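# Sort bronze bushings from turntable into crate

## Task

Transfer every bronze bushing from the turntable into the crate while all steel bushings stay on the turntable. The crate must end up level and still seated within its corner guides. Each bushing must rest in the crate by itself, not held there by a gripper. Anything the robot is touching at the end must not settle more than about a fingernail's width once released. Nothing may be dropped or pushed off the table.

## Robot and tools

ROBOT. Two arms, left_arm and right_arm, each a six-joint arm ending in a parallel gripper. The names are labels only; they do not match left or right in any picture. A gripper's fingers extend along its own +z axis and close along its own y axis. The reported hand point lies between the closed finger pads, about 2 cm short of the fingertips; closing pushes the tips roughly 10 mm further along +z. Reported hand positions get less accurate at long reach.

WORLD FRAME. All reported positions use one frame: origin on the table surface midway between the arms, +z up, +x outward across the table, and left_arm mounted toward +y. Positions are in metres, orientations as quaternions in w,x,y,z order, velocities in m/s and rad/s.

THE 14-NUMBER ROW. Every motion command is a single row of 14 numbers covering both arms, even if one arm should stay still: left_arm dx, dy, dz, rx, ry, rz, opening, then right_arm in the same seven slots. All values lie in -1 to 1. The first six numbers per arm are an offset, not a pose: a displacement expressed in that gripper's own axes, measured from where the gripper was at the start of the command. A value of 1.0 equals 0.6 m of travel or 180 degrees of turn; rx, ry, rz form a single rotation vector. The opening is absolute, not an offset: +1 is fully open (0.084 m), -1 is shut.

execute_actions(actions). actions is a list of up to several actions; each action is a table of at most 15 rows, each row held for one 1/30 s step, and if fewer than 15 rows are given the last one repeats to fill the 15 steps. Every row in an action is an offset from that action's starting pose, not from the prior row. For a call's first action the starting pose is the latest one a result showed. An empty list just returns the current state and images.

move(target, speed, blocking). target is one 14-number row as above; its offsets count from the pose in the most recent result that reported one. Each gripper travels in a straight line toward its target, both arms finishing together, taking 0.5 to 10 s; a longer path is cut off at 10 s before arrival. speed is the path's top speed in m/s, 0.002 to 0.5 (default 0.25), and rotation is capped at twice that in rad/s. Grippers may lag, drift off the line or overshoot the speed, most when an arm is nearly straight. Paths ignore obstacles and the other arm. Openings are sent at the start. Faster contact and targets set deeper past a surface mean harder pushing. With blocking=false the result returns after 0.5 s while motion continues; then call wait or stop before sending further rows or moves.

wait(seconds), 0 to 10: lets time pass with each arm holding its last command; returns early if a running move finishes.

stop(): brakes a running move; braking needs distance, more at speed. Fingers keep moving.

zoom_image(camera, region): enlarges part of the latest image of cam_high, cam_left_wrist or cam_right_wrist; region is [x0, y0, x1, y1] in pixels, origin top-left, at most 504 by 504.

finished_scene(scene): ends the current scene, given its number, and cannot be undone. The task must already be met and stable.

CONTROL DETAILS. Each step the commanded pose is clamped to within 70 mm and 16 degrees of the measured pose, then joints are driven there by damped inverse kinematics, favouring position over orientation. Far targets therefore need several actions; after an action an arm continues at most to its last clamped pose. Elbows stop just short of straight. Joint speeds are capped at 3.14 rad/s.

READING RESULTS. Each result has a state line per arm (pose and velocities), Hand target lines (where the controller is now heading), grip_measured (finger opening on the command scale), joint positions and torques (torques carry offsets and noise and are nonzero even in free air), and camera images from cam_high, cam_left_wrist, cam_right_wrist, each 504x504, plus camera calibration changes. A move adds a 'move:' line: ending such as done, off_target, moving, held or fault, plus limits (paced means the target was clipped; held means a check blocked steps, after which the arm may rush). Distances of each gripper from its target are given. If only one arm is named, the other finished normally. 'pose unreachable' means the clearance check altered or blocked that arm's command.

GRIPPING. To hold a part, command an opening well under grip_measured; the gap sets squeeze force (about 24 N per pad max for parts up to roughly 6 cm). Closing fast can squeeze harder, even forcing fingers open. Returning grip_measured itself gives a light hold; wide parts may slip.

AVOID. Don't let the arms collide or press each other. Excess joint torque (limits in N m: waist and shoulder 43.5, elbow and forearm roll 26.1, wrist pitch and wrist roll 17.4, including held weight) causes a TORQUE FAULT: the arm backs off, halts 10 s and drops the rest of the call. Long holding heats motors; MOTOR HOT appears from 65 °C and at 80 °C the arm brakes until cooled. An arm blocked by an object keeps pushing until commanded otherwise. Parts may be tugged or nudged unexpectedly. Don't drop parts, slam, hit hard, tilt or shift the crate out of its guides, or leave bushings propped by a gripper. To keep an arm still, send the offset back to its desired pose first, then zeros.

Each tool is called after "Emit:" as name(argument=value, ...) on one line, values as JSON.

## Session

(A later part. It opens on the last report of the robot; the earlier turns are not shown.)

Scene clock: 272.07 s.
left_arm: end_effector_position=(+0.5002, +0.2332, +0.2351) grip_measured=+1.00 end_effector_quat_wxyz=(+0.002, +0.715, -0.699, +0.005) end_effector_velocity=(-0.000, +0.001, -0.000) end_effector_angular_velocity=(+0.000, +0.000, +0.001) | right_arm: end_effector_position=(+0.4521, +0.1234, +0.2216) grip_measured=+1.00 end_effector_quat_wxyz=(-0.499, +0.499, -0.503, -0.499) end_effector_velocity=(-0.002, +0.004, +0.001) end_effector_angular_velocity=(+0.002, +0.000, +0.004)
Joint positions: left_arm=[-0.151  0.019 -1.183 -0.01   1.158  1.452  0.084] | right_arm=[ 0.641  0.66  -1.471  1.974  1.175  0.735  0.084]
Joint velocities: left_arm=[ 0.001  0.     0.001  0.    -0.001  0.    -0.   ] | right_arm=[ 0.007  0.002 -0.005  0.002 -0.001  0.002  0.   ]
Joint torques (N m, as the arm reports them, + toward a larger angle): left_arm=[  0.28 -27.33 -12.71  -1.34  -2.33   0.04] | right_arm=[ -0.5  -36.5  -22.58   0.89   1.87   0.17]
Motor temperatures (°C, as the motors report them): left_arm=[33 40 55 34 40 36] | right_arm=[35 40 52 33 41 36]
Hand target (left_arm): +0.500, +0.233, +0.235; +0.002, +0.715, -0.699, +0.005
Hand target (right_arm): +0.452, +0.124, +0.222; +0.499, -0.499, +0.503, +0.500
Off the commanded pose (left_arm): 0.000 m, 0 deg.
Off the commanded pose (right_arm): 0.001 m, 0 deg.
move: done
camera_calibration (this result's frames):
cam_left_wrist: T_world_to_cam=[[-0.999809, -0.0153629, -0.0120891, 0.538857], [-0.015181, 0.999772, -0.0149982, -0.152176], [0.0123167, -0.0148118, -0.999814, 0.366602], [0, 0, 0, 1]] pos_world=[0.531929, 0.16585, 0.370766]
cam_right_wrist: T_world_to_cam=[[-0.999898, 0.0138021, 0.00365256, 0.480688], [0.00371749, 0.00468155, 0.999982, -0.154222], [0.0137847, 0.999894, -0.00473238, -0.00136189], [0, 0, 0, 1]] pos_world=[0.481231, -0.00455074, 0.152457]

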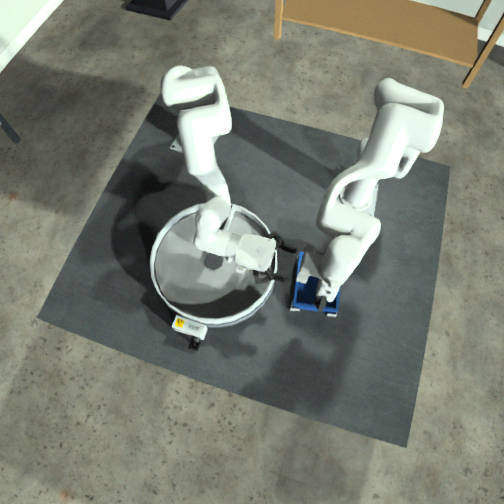

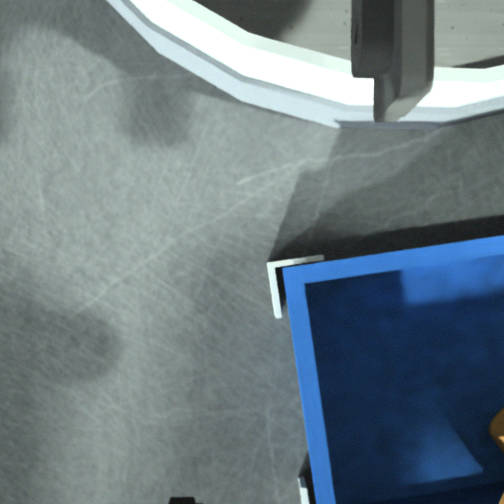

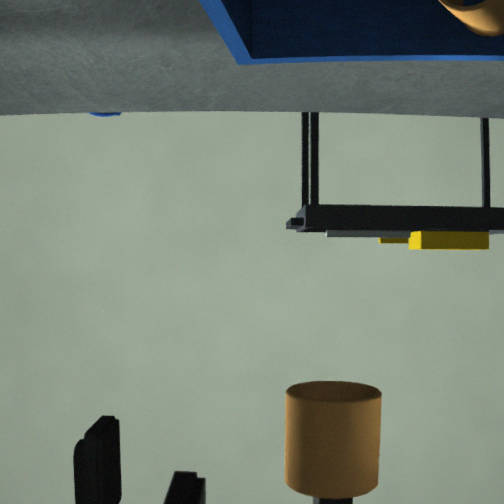

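Emit:
move(target=[0,0,0,0,0,0,1, -0.002,0.003,0.183,0,0,0,1], speed=0.12)

Emit:
execute_actions(actions=[[[0,0,0,0,0,0,1, 0,0,0,0,0,0,-1]],[[0,0,0,0,0,0,1, 0,0,0,0,0,0,-1]],[[0,0,0,0,0,0,1, 0,0,0,0,0,0,-1]]])

Emit:
move(target=[0,0,-0.12,0,0,0,1, 0,0,0,0,0,0,-1], speed=0.06)

Emit:
move(target=[0,0,0,0,0,0,1, 0.092,0,0,0,0,0,-1], speed=0.1)

Emit:
execute_actions(actions=[[[0,0,0,0,0,0,1, 0,0,0,0,0,0,1]],[[0,0,0,0,0,0,1, 0,0,0,0,0,0,1]]])

Emit:
move(target=[0,0,0,0,0,0,1, -0.12,0,-0.2,0,0,0,1], speed=0.2)

Scene clock: 281.57 s.
left_arm: end_effector_position=(+0.5002, +0.2332, +0.2351) grip_measured=+1.00 end_effector_quat_wxyz=(+0.002, +0.715, -0.699, +0.005) end_effector_velocity=(-0.000, -0.000, -0.000) end_effector_angular_velocity=(-0.000, +0.001, +0.000) | right_arm: end_effector_position=(+0.4510, +0.2328, +0.2230) grip_measured=+1.00 end_effector_quat_wxyz=(-0.499, +0.498, -0.503, -0.499) end_effector_velocity=(-0.000, +0.002, +0.000) end_effector_angular_velocity=(-0.001, -0.001, +0.001)
Joint positions: left_arm=[-0.151  0.019 -1.183 -0.01   1.158  1.452  0.084] | right_arm=[ 0.809  0.879 -1.842  2.036  0.992  0.828  0.084]
Joint velocities: left_arm=[-0.     0.     0.001 -0.     0.001 -0.    -0.   ] | right_arm=[ 0.003  0.006 -0.011 -0.002 -0.005  0.005  0.   ]
Joint torques (N m, as the arm reports them, + toward a larger angle): left_arm=[  0.41 -27.81 -13.01  -0.93  -2.48   0.29] | right_arm=[ -0.75 -40.71 -23.98   0.67   1.73   0.19]
Motor temperatures (°C, as the motors report them): left_arm=[33 40 55 34 40 36] | right_arm=[35 40 52 33 41 36]
Hand target (left_arm): +0.500, +0.233, +0.235; +0.002, +0.715, -0.699, +0.005
Hand target (right_arm): +0.451, +0.233, +0.223; +0.499, -0.499, +0.503, +0.499
Off the commanded pose (left_arm): 0.000 m, 0 deg.
Off the commanded pose (right_arm): 0.001 m, 0 deg.
move: done
camera_calibration (this result's frames):
cam_left_wrist: T_world_to_cam=[[-0.999809, -0.0153627, -0.0120891, 0.538857], [-0.0151808, 0.999772, -0.0149981, -0.152176], [0.0123167, -0.0148117, -0.999814, 0.366602], [0, 0, 0, 1]] pos_world=[0.531929, 0.16585, 0.370766]
cam_right_wrist: T_world_to_cam=[[-0.999889, 0.0145496, 0.00336067, 0.478039], [0.00342715, 0.00454661, 0.999984, -0.155923], [0.0145341, 0.999884, -0.00459596, -0.111185], [0, 0, 0, 1]] pos_world=[0.480136, 0.104925, 0.153803]

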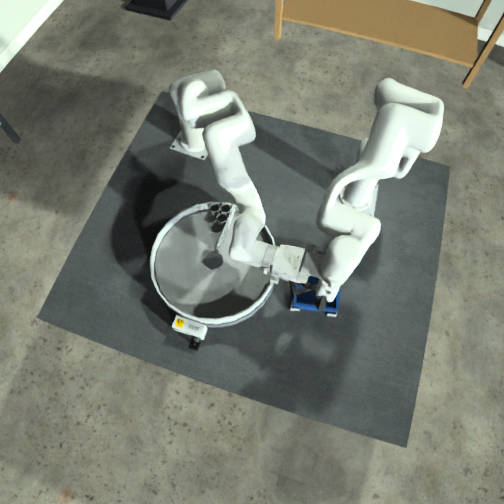

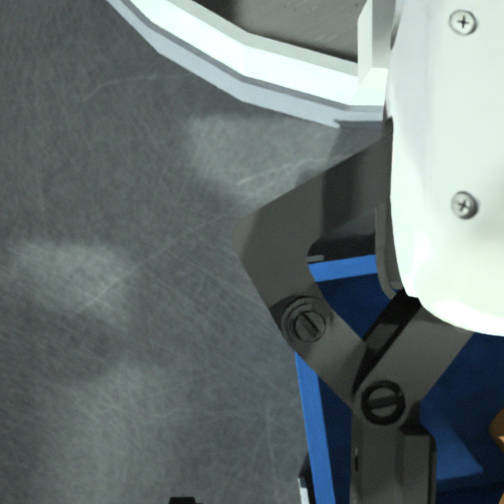

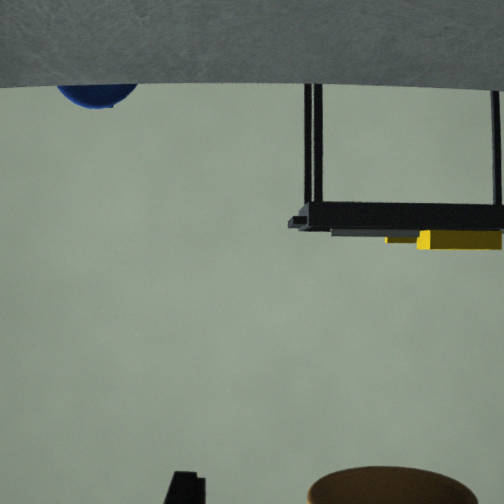

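Scene clock: 283.07 s.
left_arm: end_effector_position=(+0.5003, +0.2332, +0.2351) grip_measured=+1.00 end_effector_quat_wxyz=(+0.002, +0.715, -0.699, +0.005) end_effector_velocity=(+0.000, -0.000, +0.000) end_effector_angular_velocity=(+0.000, -0.000, -0.000) | right_arm: end_effector_position=(+0.4510, +0.2329, +0.2230) grip_measured=-0.14 end_effector_quat_wxyz=(-0.499, +0.498, -0.503, -0.499) end_effector_velocity=(-0.000, -0.000, +0.000) end_effector_angular_velocity=(-0.001, -0.001, +0.002)
Joint positions: left_arm=[-0.151  0.019 -1.183 -0.01   1.158  1.452  0.084] | right_arm=[ 0.809  0.879 -1.842  2.036  0.993  0.828  0.038]
Joint velocities: left_arm=[-0.001  0.    -0.001  0.     0.    -0.    -0.   ] | right_arm=[-0.    -0.001  0.    -0.003  0.     0.001 -0.   ]
Joint torques (N m, as the arm reports them, + toward a larger angle): left_arm=[  0.43 -27.4  -12.54  -1.04  -2.03  -0.01] | right_arm=[ -1.06 -40.49 -24.29   0.68   1.45   0.36]
Motor temperatures (°C, as the motors report them): left_arm=[33 40 55 34 40 36] | right_arm=[35 40 52 33 41 36]
Hand target (left_arm): +0.500, +0.233, +0.235; +0.002, +0.715, -0.699, +0.005
Hand target (right_arm): +0.451, +0.233, +0.223; +0.499, -0.498, +0.503, +0.499
Off the commanded pose (left_arm): 0.000 m, 0 deg.
Off the commanded pose (right_arm): 0.000 m, 0 deg.
camera_calibration (this result's frames):
cam_left_wrist: T_world_to_cam=[[-0.999807, -0.015382, -0.0122405, 0.538955], [-0.0151991, 0.999773, -0.014898, -0.152267], [0.0124669, -0.0147091, -0.999814, 0.366515], [0, 0, 0, 1]] pos_world=[0.531967, 0.165914, 0.370776]
cam_right_wrist: T_world_to_cam=[[-0.999891, 0.0143728, 0.00325681, 0.478043], [0.00332122, 0.00445992, 0.999985, -0.155921], [0.014358, 0.999887, -0.00450717, -0.111154], [0, 0, 0, 1]] pos_world=[0.480105, 0.104966, 0.153861]

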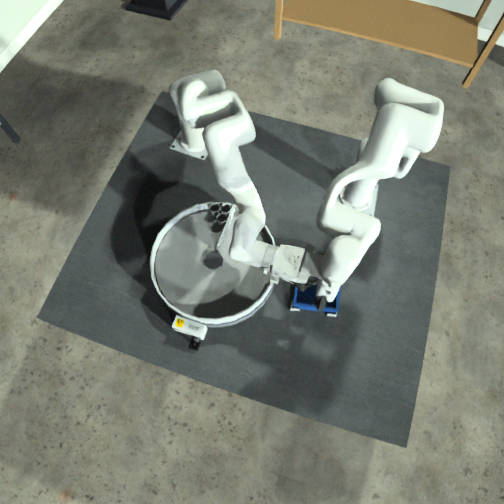

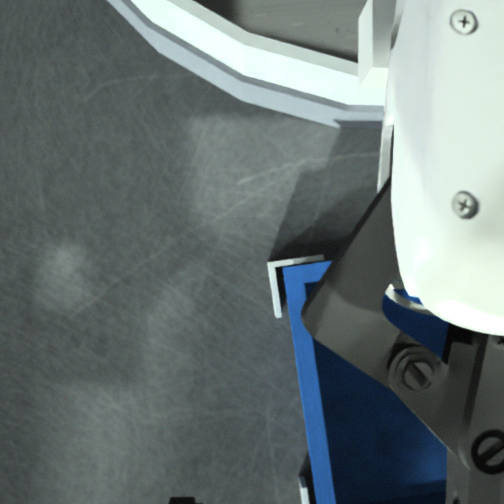

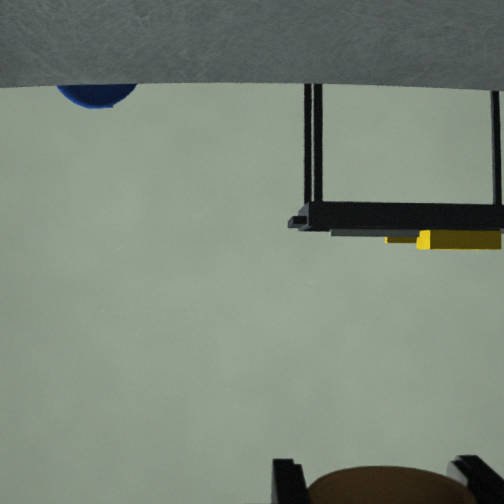

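Scene clock: 284.60 s.
left_arm: end_effector_position=(+0.4997, +0.2341, +0.3067) grip_measured=+1.00 end_effector_quat_wxyz=(+0.002, +0.715, -0.699, +0.005) end_effector_velocity=(-0.001, +0.000, +0.001) end_effector_angular_velocity=(+0.001, +0.005, +0.001) | right_arm: end_effector_position=(+0.4510, +0.2329, +0.2230) grip_measured=-0.14 end_effector_quat_wxyz=(-0.499, +0.498, -0.503, -0.499) end_effector_velocity=(+0.000, -0.000, +0.000) end_effector_angular_velocity=(-0.000, +0.000, -0.000)
Joint positions: left_arm=[-0.149 -0.004 -1.361 -0.009  1.36   1.451  0.084] | right_arm=[ 0.809  0.879 -1.842  2.036  0.993  0.828  0.038]
Joint velocities: left_arm=[ 0.001  0.003 -0.006  0.     0.009  0.    -0.   ] | right_arm=[-0.    -0.001  0.    -0.    -0.001  0.001  0.   ]
Joint torques (N m, as the arm reports them, + toward a larger angle): left_arm=[ -0.58 -27.04 -12.69  -1.27  -2.45  -0.12] | right_arm=[ -0.58 -41.69 -24.66   0.7    1.87   0.18]
Motor temperatures (°C, as the motors report them): left_arm=[33 40 55 34 40 36] | right_arm=[35 40 52 33 41 36]
Hand target (left_arm): +0.500, +0.234, +0.307; +0.002, +0.715, -0.699, +0.005
Hand target (right_arm): +0.451, +0.233, +0.223; +0.499, -0.498, +0.503, +0.499
Off the commanded pose (left_arm): 0.001 m, 0 deg.
Off the commanded pose (right_arm): 0.000 m, 0 deg.
move: done
camera_calibration (this result's frames):
cam_left_wrist: T_world_to_cam=[[-0.999808, -0.0156932, -0.0117608, 0.539177], [-0.0155194, 0.999771, -0.0147318, -0.15199], [0.0119893, -0.0145464, -0.999822, 0.438288], [0, 0, 0, 1]] pos_world=[0.53146, 0.166792, 0.442312]
cam_right_wrist: T_world_to_cam=[[-0.999891, 0.0143731, 0.00326022, 0.478042], [0.00332468, 0.00446326, 0.999985, -0.15592], [0.0143583, 0.999887, -0.00451057, -0.111153], [0, 0, 0, 1]] pos_world=[0.480105, 0.104966, 0.153858]

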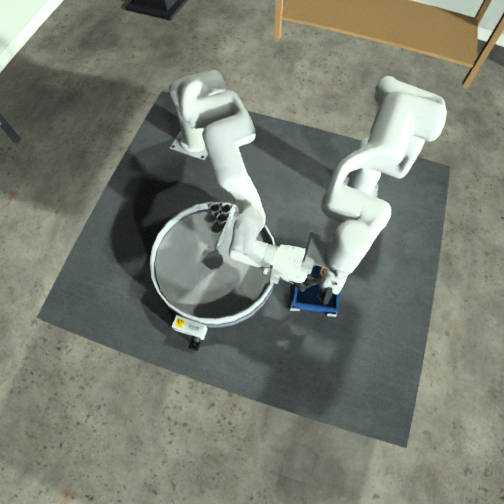

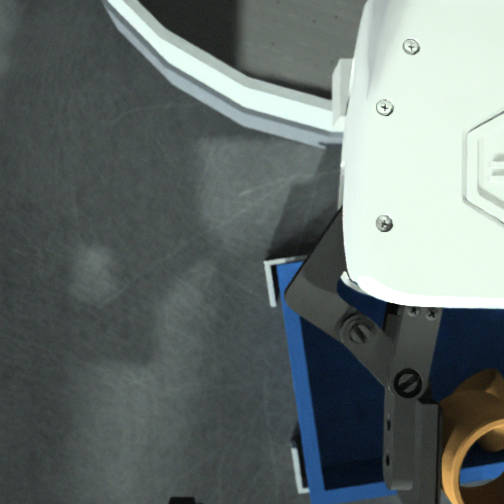

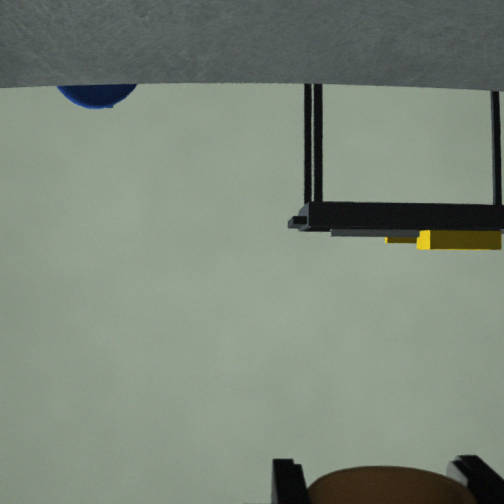

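Scene clock: 285.50 s.
left_arm: end_effector_position=(+0.4997, +0.2341, +0.3067) grip_measured=+1.00 end_effector_quat_wxyz=(+0.002, +0.715, -0.699, +0.005) end_effector_velocity=(-0.000, +0.001, -0.001) end_effector_angular_velocity=(+0.001, +0.002, +0.002) | right_arm: end_effector_position=(+0.4509, +0.2330, +0.1689) grip_measured=-0.14 end_effector_quat_wxyz=(-0.500, +0.499, -0.503, -0.499) end_effector_velocity=(-0.000, +0.001, -0.003) end_effector_angular_velocity=(+0.001, -0.001, +0.001)
Joint positions: left_arm=[-0.149 -0.004 -1.361 -0.009  1.36   1.451  0.084] | right_arm=[ 0.805  0.984 -1.876  2.073  1.03   0.754  0.038]
Joint velocities: left_arm=[ 0.001  0.     0.002  0.     0.    -0.001 -0.   ] | right_arm=[ 0.001  0.009 -0.006  0.002  0.002 -0.004 -0.   ]
Joint torques (N m, as the arm reports them, + toward a larger angle): left_arm=[  0.53 -26.6  -12.36  -1.14  -2.25   0.08] | right_arm=[ -0.63 -42.34 -24.09   0.75   2.02   0.26]
Motor temperatures (°C, as the motors report them): left_arm=[33 40 55 34 40 36] | right_arm=[35 41 53 33 41 36]
Hand target (left_arm): +0.500, +0.234, +0.307; +0.002, +0.715, -0.699, +0.005
Hand target (right_arm): +0.451, +0.233, +0.168; +0.499, -0.499, +0.503, +0.499
Off the commanded pose (left_arm): 0.000 m, 0 deg.
Off the commanded pose (right_arm): 0.001 m, 0 deg.
move: done
camera_calibration (this result's frames):
cam_left_wrist: T_world_to_cam=[[-0.999808, -0.0156931, -0.0117592, 0.539177], [-0.0155192, 0.999771, -0.0147315, -0.15199], [0.0119877, -0.0145462, -0.999822, 0.438288], [0, 0, 0, 1]] pos_world=[0.53146, 0.166792, 0.442311]
cam_right_wrist: T_world_to_cam=[[-0.999897, 0.0141367, 0.00243674, 0.478374], [0.00249112, 0.00383033, 0.99999, -0.101248], [0.0141272, 0.999893, -0.00386515, -0.111509], [0, 0, 0, 1]] pos_world=[0.480153, 0.105122, 0.0996506]

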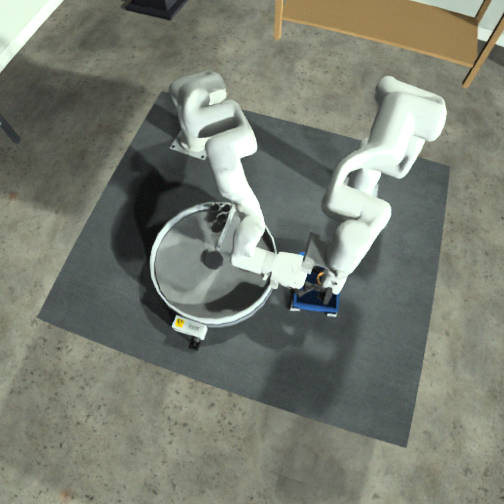

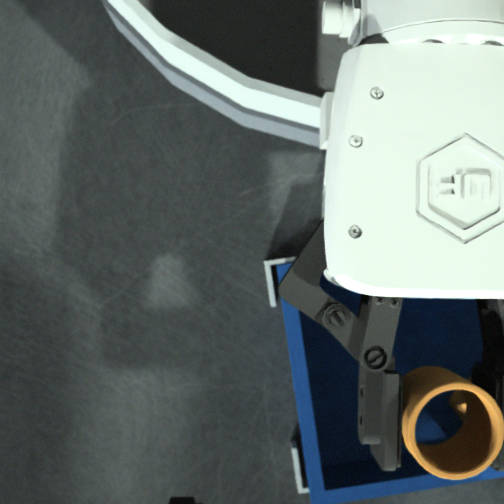

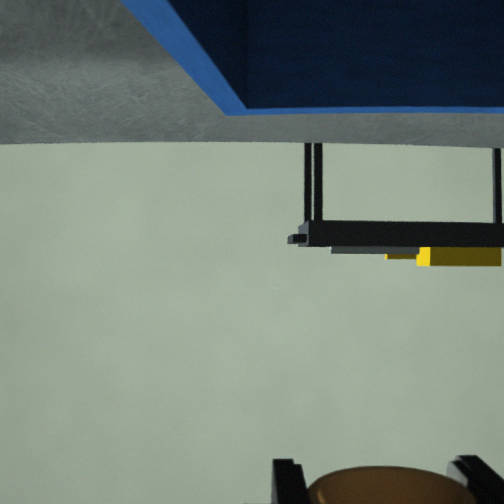

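Scene clock: 286.50 s.
left_arm: end_effector_position=(+0.4997, +0.2341, +0.3067) grip_measured=+1.00 end_effector_quat_wxyz=(+0.002, +0.715, -0.699, +0.005) end_effector_velocity=(+0.000, -0.000, +0.000) end_effector_angular_velocity=(-0.000, -0.001, +0.001) | right_arm: end_effector_position=(+0.4509, +0.2330, +0.1689) grip_measured=+1.00 end_effector_quat_wxyz=(-0.500, +0.499, -0.503, -0.499) end_effector_velocity=(-0.000, +0.000, +0.000) end_effector_angular_velocity=(-0.001, -0.001, +0.002)
Joint positions: left_arm=[-0.149 -0.004 -1.361 -0.009  1.36   1.451  0.084] | right_arm=[ 0.805  0.984 -1.876  2.073  1.03   0.754  0.084]
Joint velocities: left_arm=[-0.     0.    -0.     0.    -0.001 -0.001  0.   ] | right_arm=[ 0.    -0.    -0.    -0.003  0.     0.001  0.   ]
Joint torques (N m, as the arm reports them, + toward a larger angle): left_arm=[ -0.09 -26.57 -12.46  -1.17  -2.18   0.18] | right_arm=[ -0.73 -41.29 -23.72   0.5    1.76   0.18]
Motor temperatures (°C, as the motors report them): left_arm=[33 40 55 34 40 36] | right_arm=[35 41 53 33 41 36]
Hand target (left_arm): +0.500, +0.234, +0.307; +0.002, +0.715, -0.699, +0.005
Hand target (right_arm): +0.451, +0.233, +0.169; +0.500, -0.499, +0.503, +0.499
Off the commanded pose (left_arm): 0.000 m, 0 deg.
Off the commanded pose (right_arm): 0.000 m, 0 deg.
camera_calibration (this result's frames):
cam_left_wrist: T_world_to_cam=[[-0.999808, -0.0156932, -0.0117591, 0.539177], [-0.0155194, 0.999771, -0.0147314, -0.15199], [0.0119876, -0.0145461, -0.999822, 0.438288], [0, 0, 0, 1]] pos_world=[0.53146, 0.166792, 0.442311]
cam_right_wrist: T_world_to_cam=[[-0.999897, 0.0141175, 0.00240415, 0.478379], [0.00245775, 0.00378023, 0.99999, -0.101264], [0.0141083, 0.999893, -0.00381454, -0.111519], [0, 0, 0, 1]] pos_world=[0.480152, 0.105136, 0.0996877]

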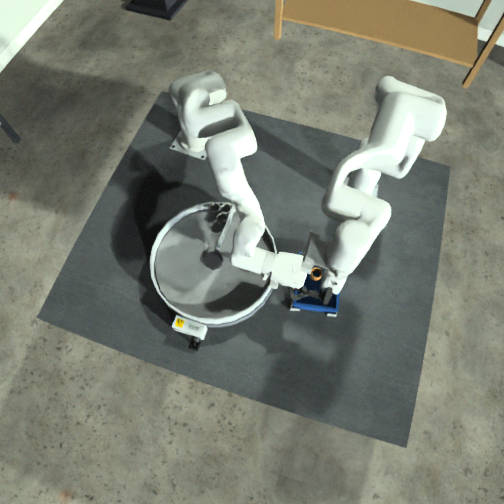

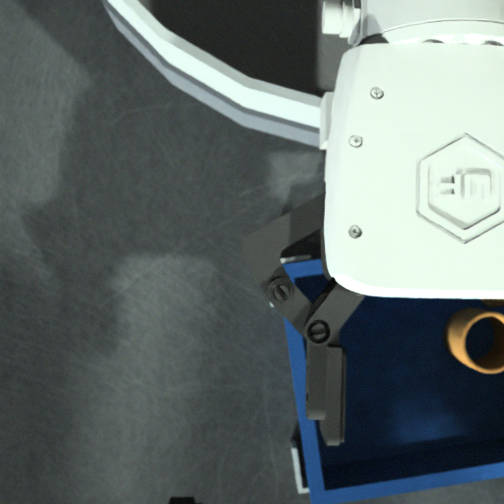

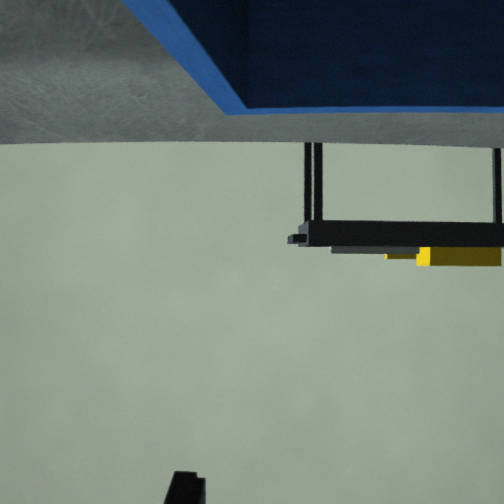

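Scene clock: 287.77 s.
left_arm: end_effector_position=(+0.4997, +0.2341, +0.3067) grip_measured=+1.00 end_effector_quat_wxyz=(+0.002, +0.715, -0.699, +0.005) end_effector_velocity=(+0.000, -0.000, +0.000) end_effector_angular_velocity=(+0.000, -0.001, -0.001) | right_arm: end_effector_position=(+0.4501, +0.1132, +0.2403) grip_measured=+1.00 end_effector_quat_wxyz=(-0.499, +0.499, -0.503, -0.499) end_effector_velocity=(+0.001, -0.002, +0.004) end_effector_angular_velocity=(+0.003, -0.004, -0.002)
Joint positions: left_arm=[-0.149 -0.004 -1.361 -0.009  1.36   1.451  0.084] | right_arm=[ 0.628  0.604 -1.433  1.956  1.178  0.756  0.084]
Joint velocities: left_arm=[-0.001 -0.    -0.     0.    -0.    -0.    -0.   ] | right_arm=[-0.003 -0.008  0.003 -0.001  0.001  0.    -0.   ]
Joint torques (N m, as the arm reports them, + toward a larger angle): left_arm=[  0.55 -26.33 -12.29  -1.36  -2.09  -0.08] | right_arm=[ -0.69 -35.76 -22.73   0.92   1.79   0.25]
Motor temperatures (°C, as the motors report them): left_arm=[33 40 55 34 40 36] | right_arm=[35 41 53 33 41 36]
Hand target (left_arm): +0.500, +0.234, +0.307; +0.002, +0.715, -0.699, +0.005
Hand target (right_arm): +0.450, +0.113, +0.241; +0.500, -0.499, +0.503, +0.499
Off the commanded pose (left_arm): 0.000 m, 0 deg.
Off the commanded pose (right_arm): 0.001 m, 0 deg.
move: done
camera_calibration (this result's frames):
cam_left_wrist: T_world_to_cam=[[-0.999808, -0.0156932, -0.0117591, 0.539177], [-0.0155193, 0.999771, -0.0147314, -0.15199], [0.0119876, -0.0145461, -0.999822, 0.438288], [0, 0, 0, 1]] pos_world=[0.53146, 0.166792, 0.442311]
cam_right_wrist: T_world_to_cam=[[-0.999902, 0.0136181, 0.00310464, 0.478988], [0.0031588, 0.00395706, 0.999987, -0.172515], [0.0136057, 0.999899, -0.00399969, 0.00877704], [0, 0, 0, 1]] pos_world=[0.479366, -0.0146164, 0.171061]

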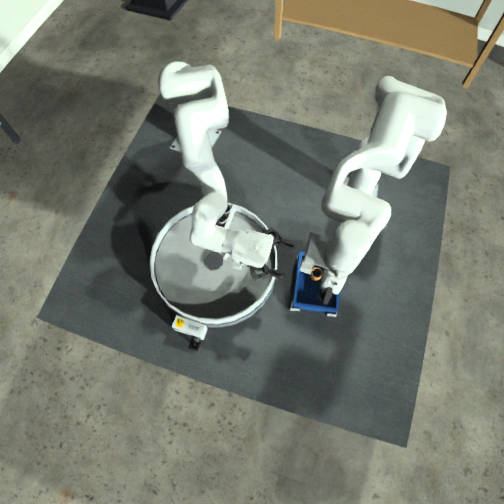

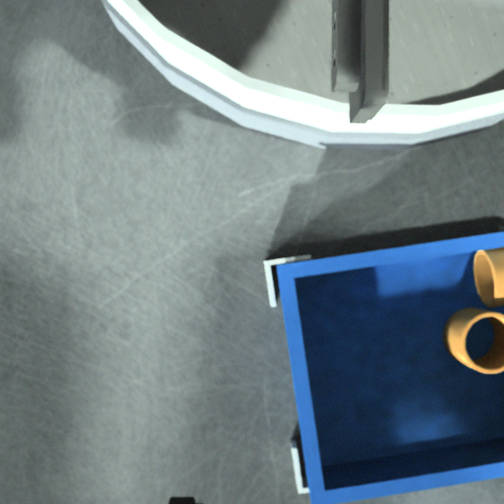

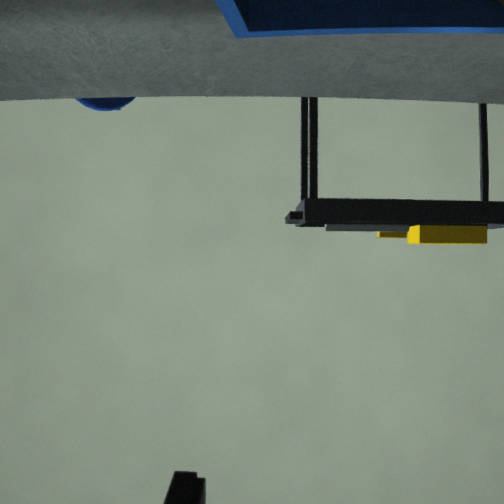

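Quick check that all three are in.

Emit:
move(target=[-0.3,0,0,0,0,0,1, 0,0,0,0,0,0,1], speed=0.3)

Scene clock: 292.57 s.
left_arm: end_effector_position=(+0.4958, +0.4133, +0.3048) grip_measured=+1.00 end_effector_quat_wxyz=(+0.002, +0.715, -0.699, +0.005) end_effector_velocity=(+0.000, +0.003, -0.000) end_effector_angular_velocity=(-0.000, +0.001, +0.002) | right_arm: end_effector_position=(+0.4501, +0.1132, +0.2403) grip_measured=+1.00 end_effector_quat_wxyz=(-0.499, +0.499, -0.503, -0.499) end_effector_velocity=(-0.000, -0.000, -0.001) end_effector_angular_velocity=(-0.001, +0.001, +0.000)
Joint positions: left_arm=[ 0.221  0.038 -1.406 -0.011  1.366  1.822  0.084] | right_arm=[ 0.628  0.604 -1.433  1.956  1.178  0.756  0.084]
Joint velocities: left_arm=[ 0.006  0.004 -0.004 -0.     0.002  0.004  0.   ] | right_arm=[ 0.     0.001  0.    -0.    -0.     0.001  0.   ]
Joint torques (N m, as the arm reports them, + toward a larger angle): left_arm=[  0.27 -27.22 -12.78  -1.08  -2.22   0.02] | right_arm=[ -0.6  -35.78 -22.77   0.91   1.9    0.26]
Motor temperatures (°C, as the motors report them): left_arm=[33 40 55 34 40 36] | right_arm=[35 41 53 33 41 36]
Hand target (left_arm): +0.496, +0.414, +0.305; +0.002, +0.715, -0.699, +0.005
Hand target (right_arm): +0.450, +0.113, +0.240; +0.499, -0.499, +0.503, +0.499
Off the commanded pose (left_arm): 0.001 m, 0 deg.
Off the commanded pose (right_arm): 0.000 m, 0 deg.
move: done
camera_calibration (this result's frames):
cam_left_wrist: T_world_to_cam=[[-0.999822, -0.0150269, -0.011367, 0.53766], [-0.0148615, 0.999784, -0.0145011, -0.33158], [0.0115825, -0.0143296, -0.99983, 0.439134], [0, 0, 0, 1]] pos_world=[0.527551, 0.34588, 0.440362]
cam_right_wrist: T_world_to_cam=[[-0.999902, 0.01362, 0.00310125, 0.478989], [0.00315538, 0.00395507, 0.999987, -0.172516], [0.0136075, 0.999899, -0.00399766, 0.0087765], [0, 0, 0, 1]] pos_world=[0.479368, -0.0146171, 0.171063]

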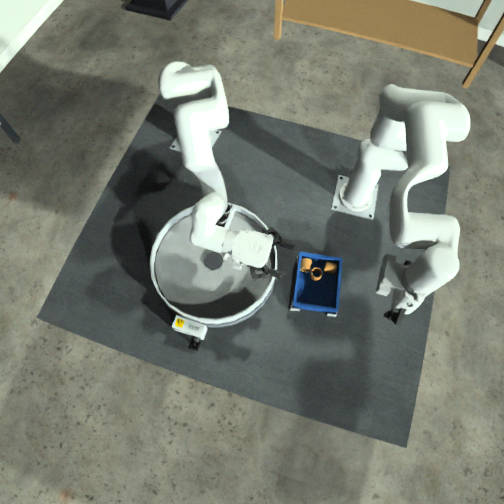

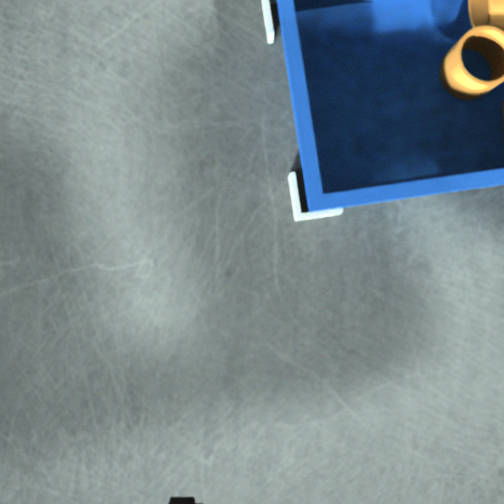

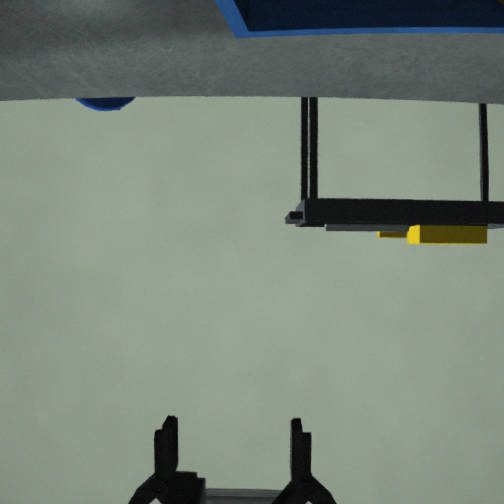

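Emit:
finished_scene(scene=2)

The scene is finished: the task was done.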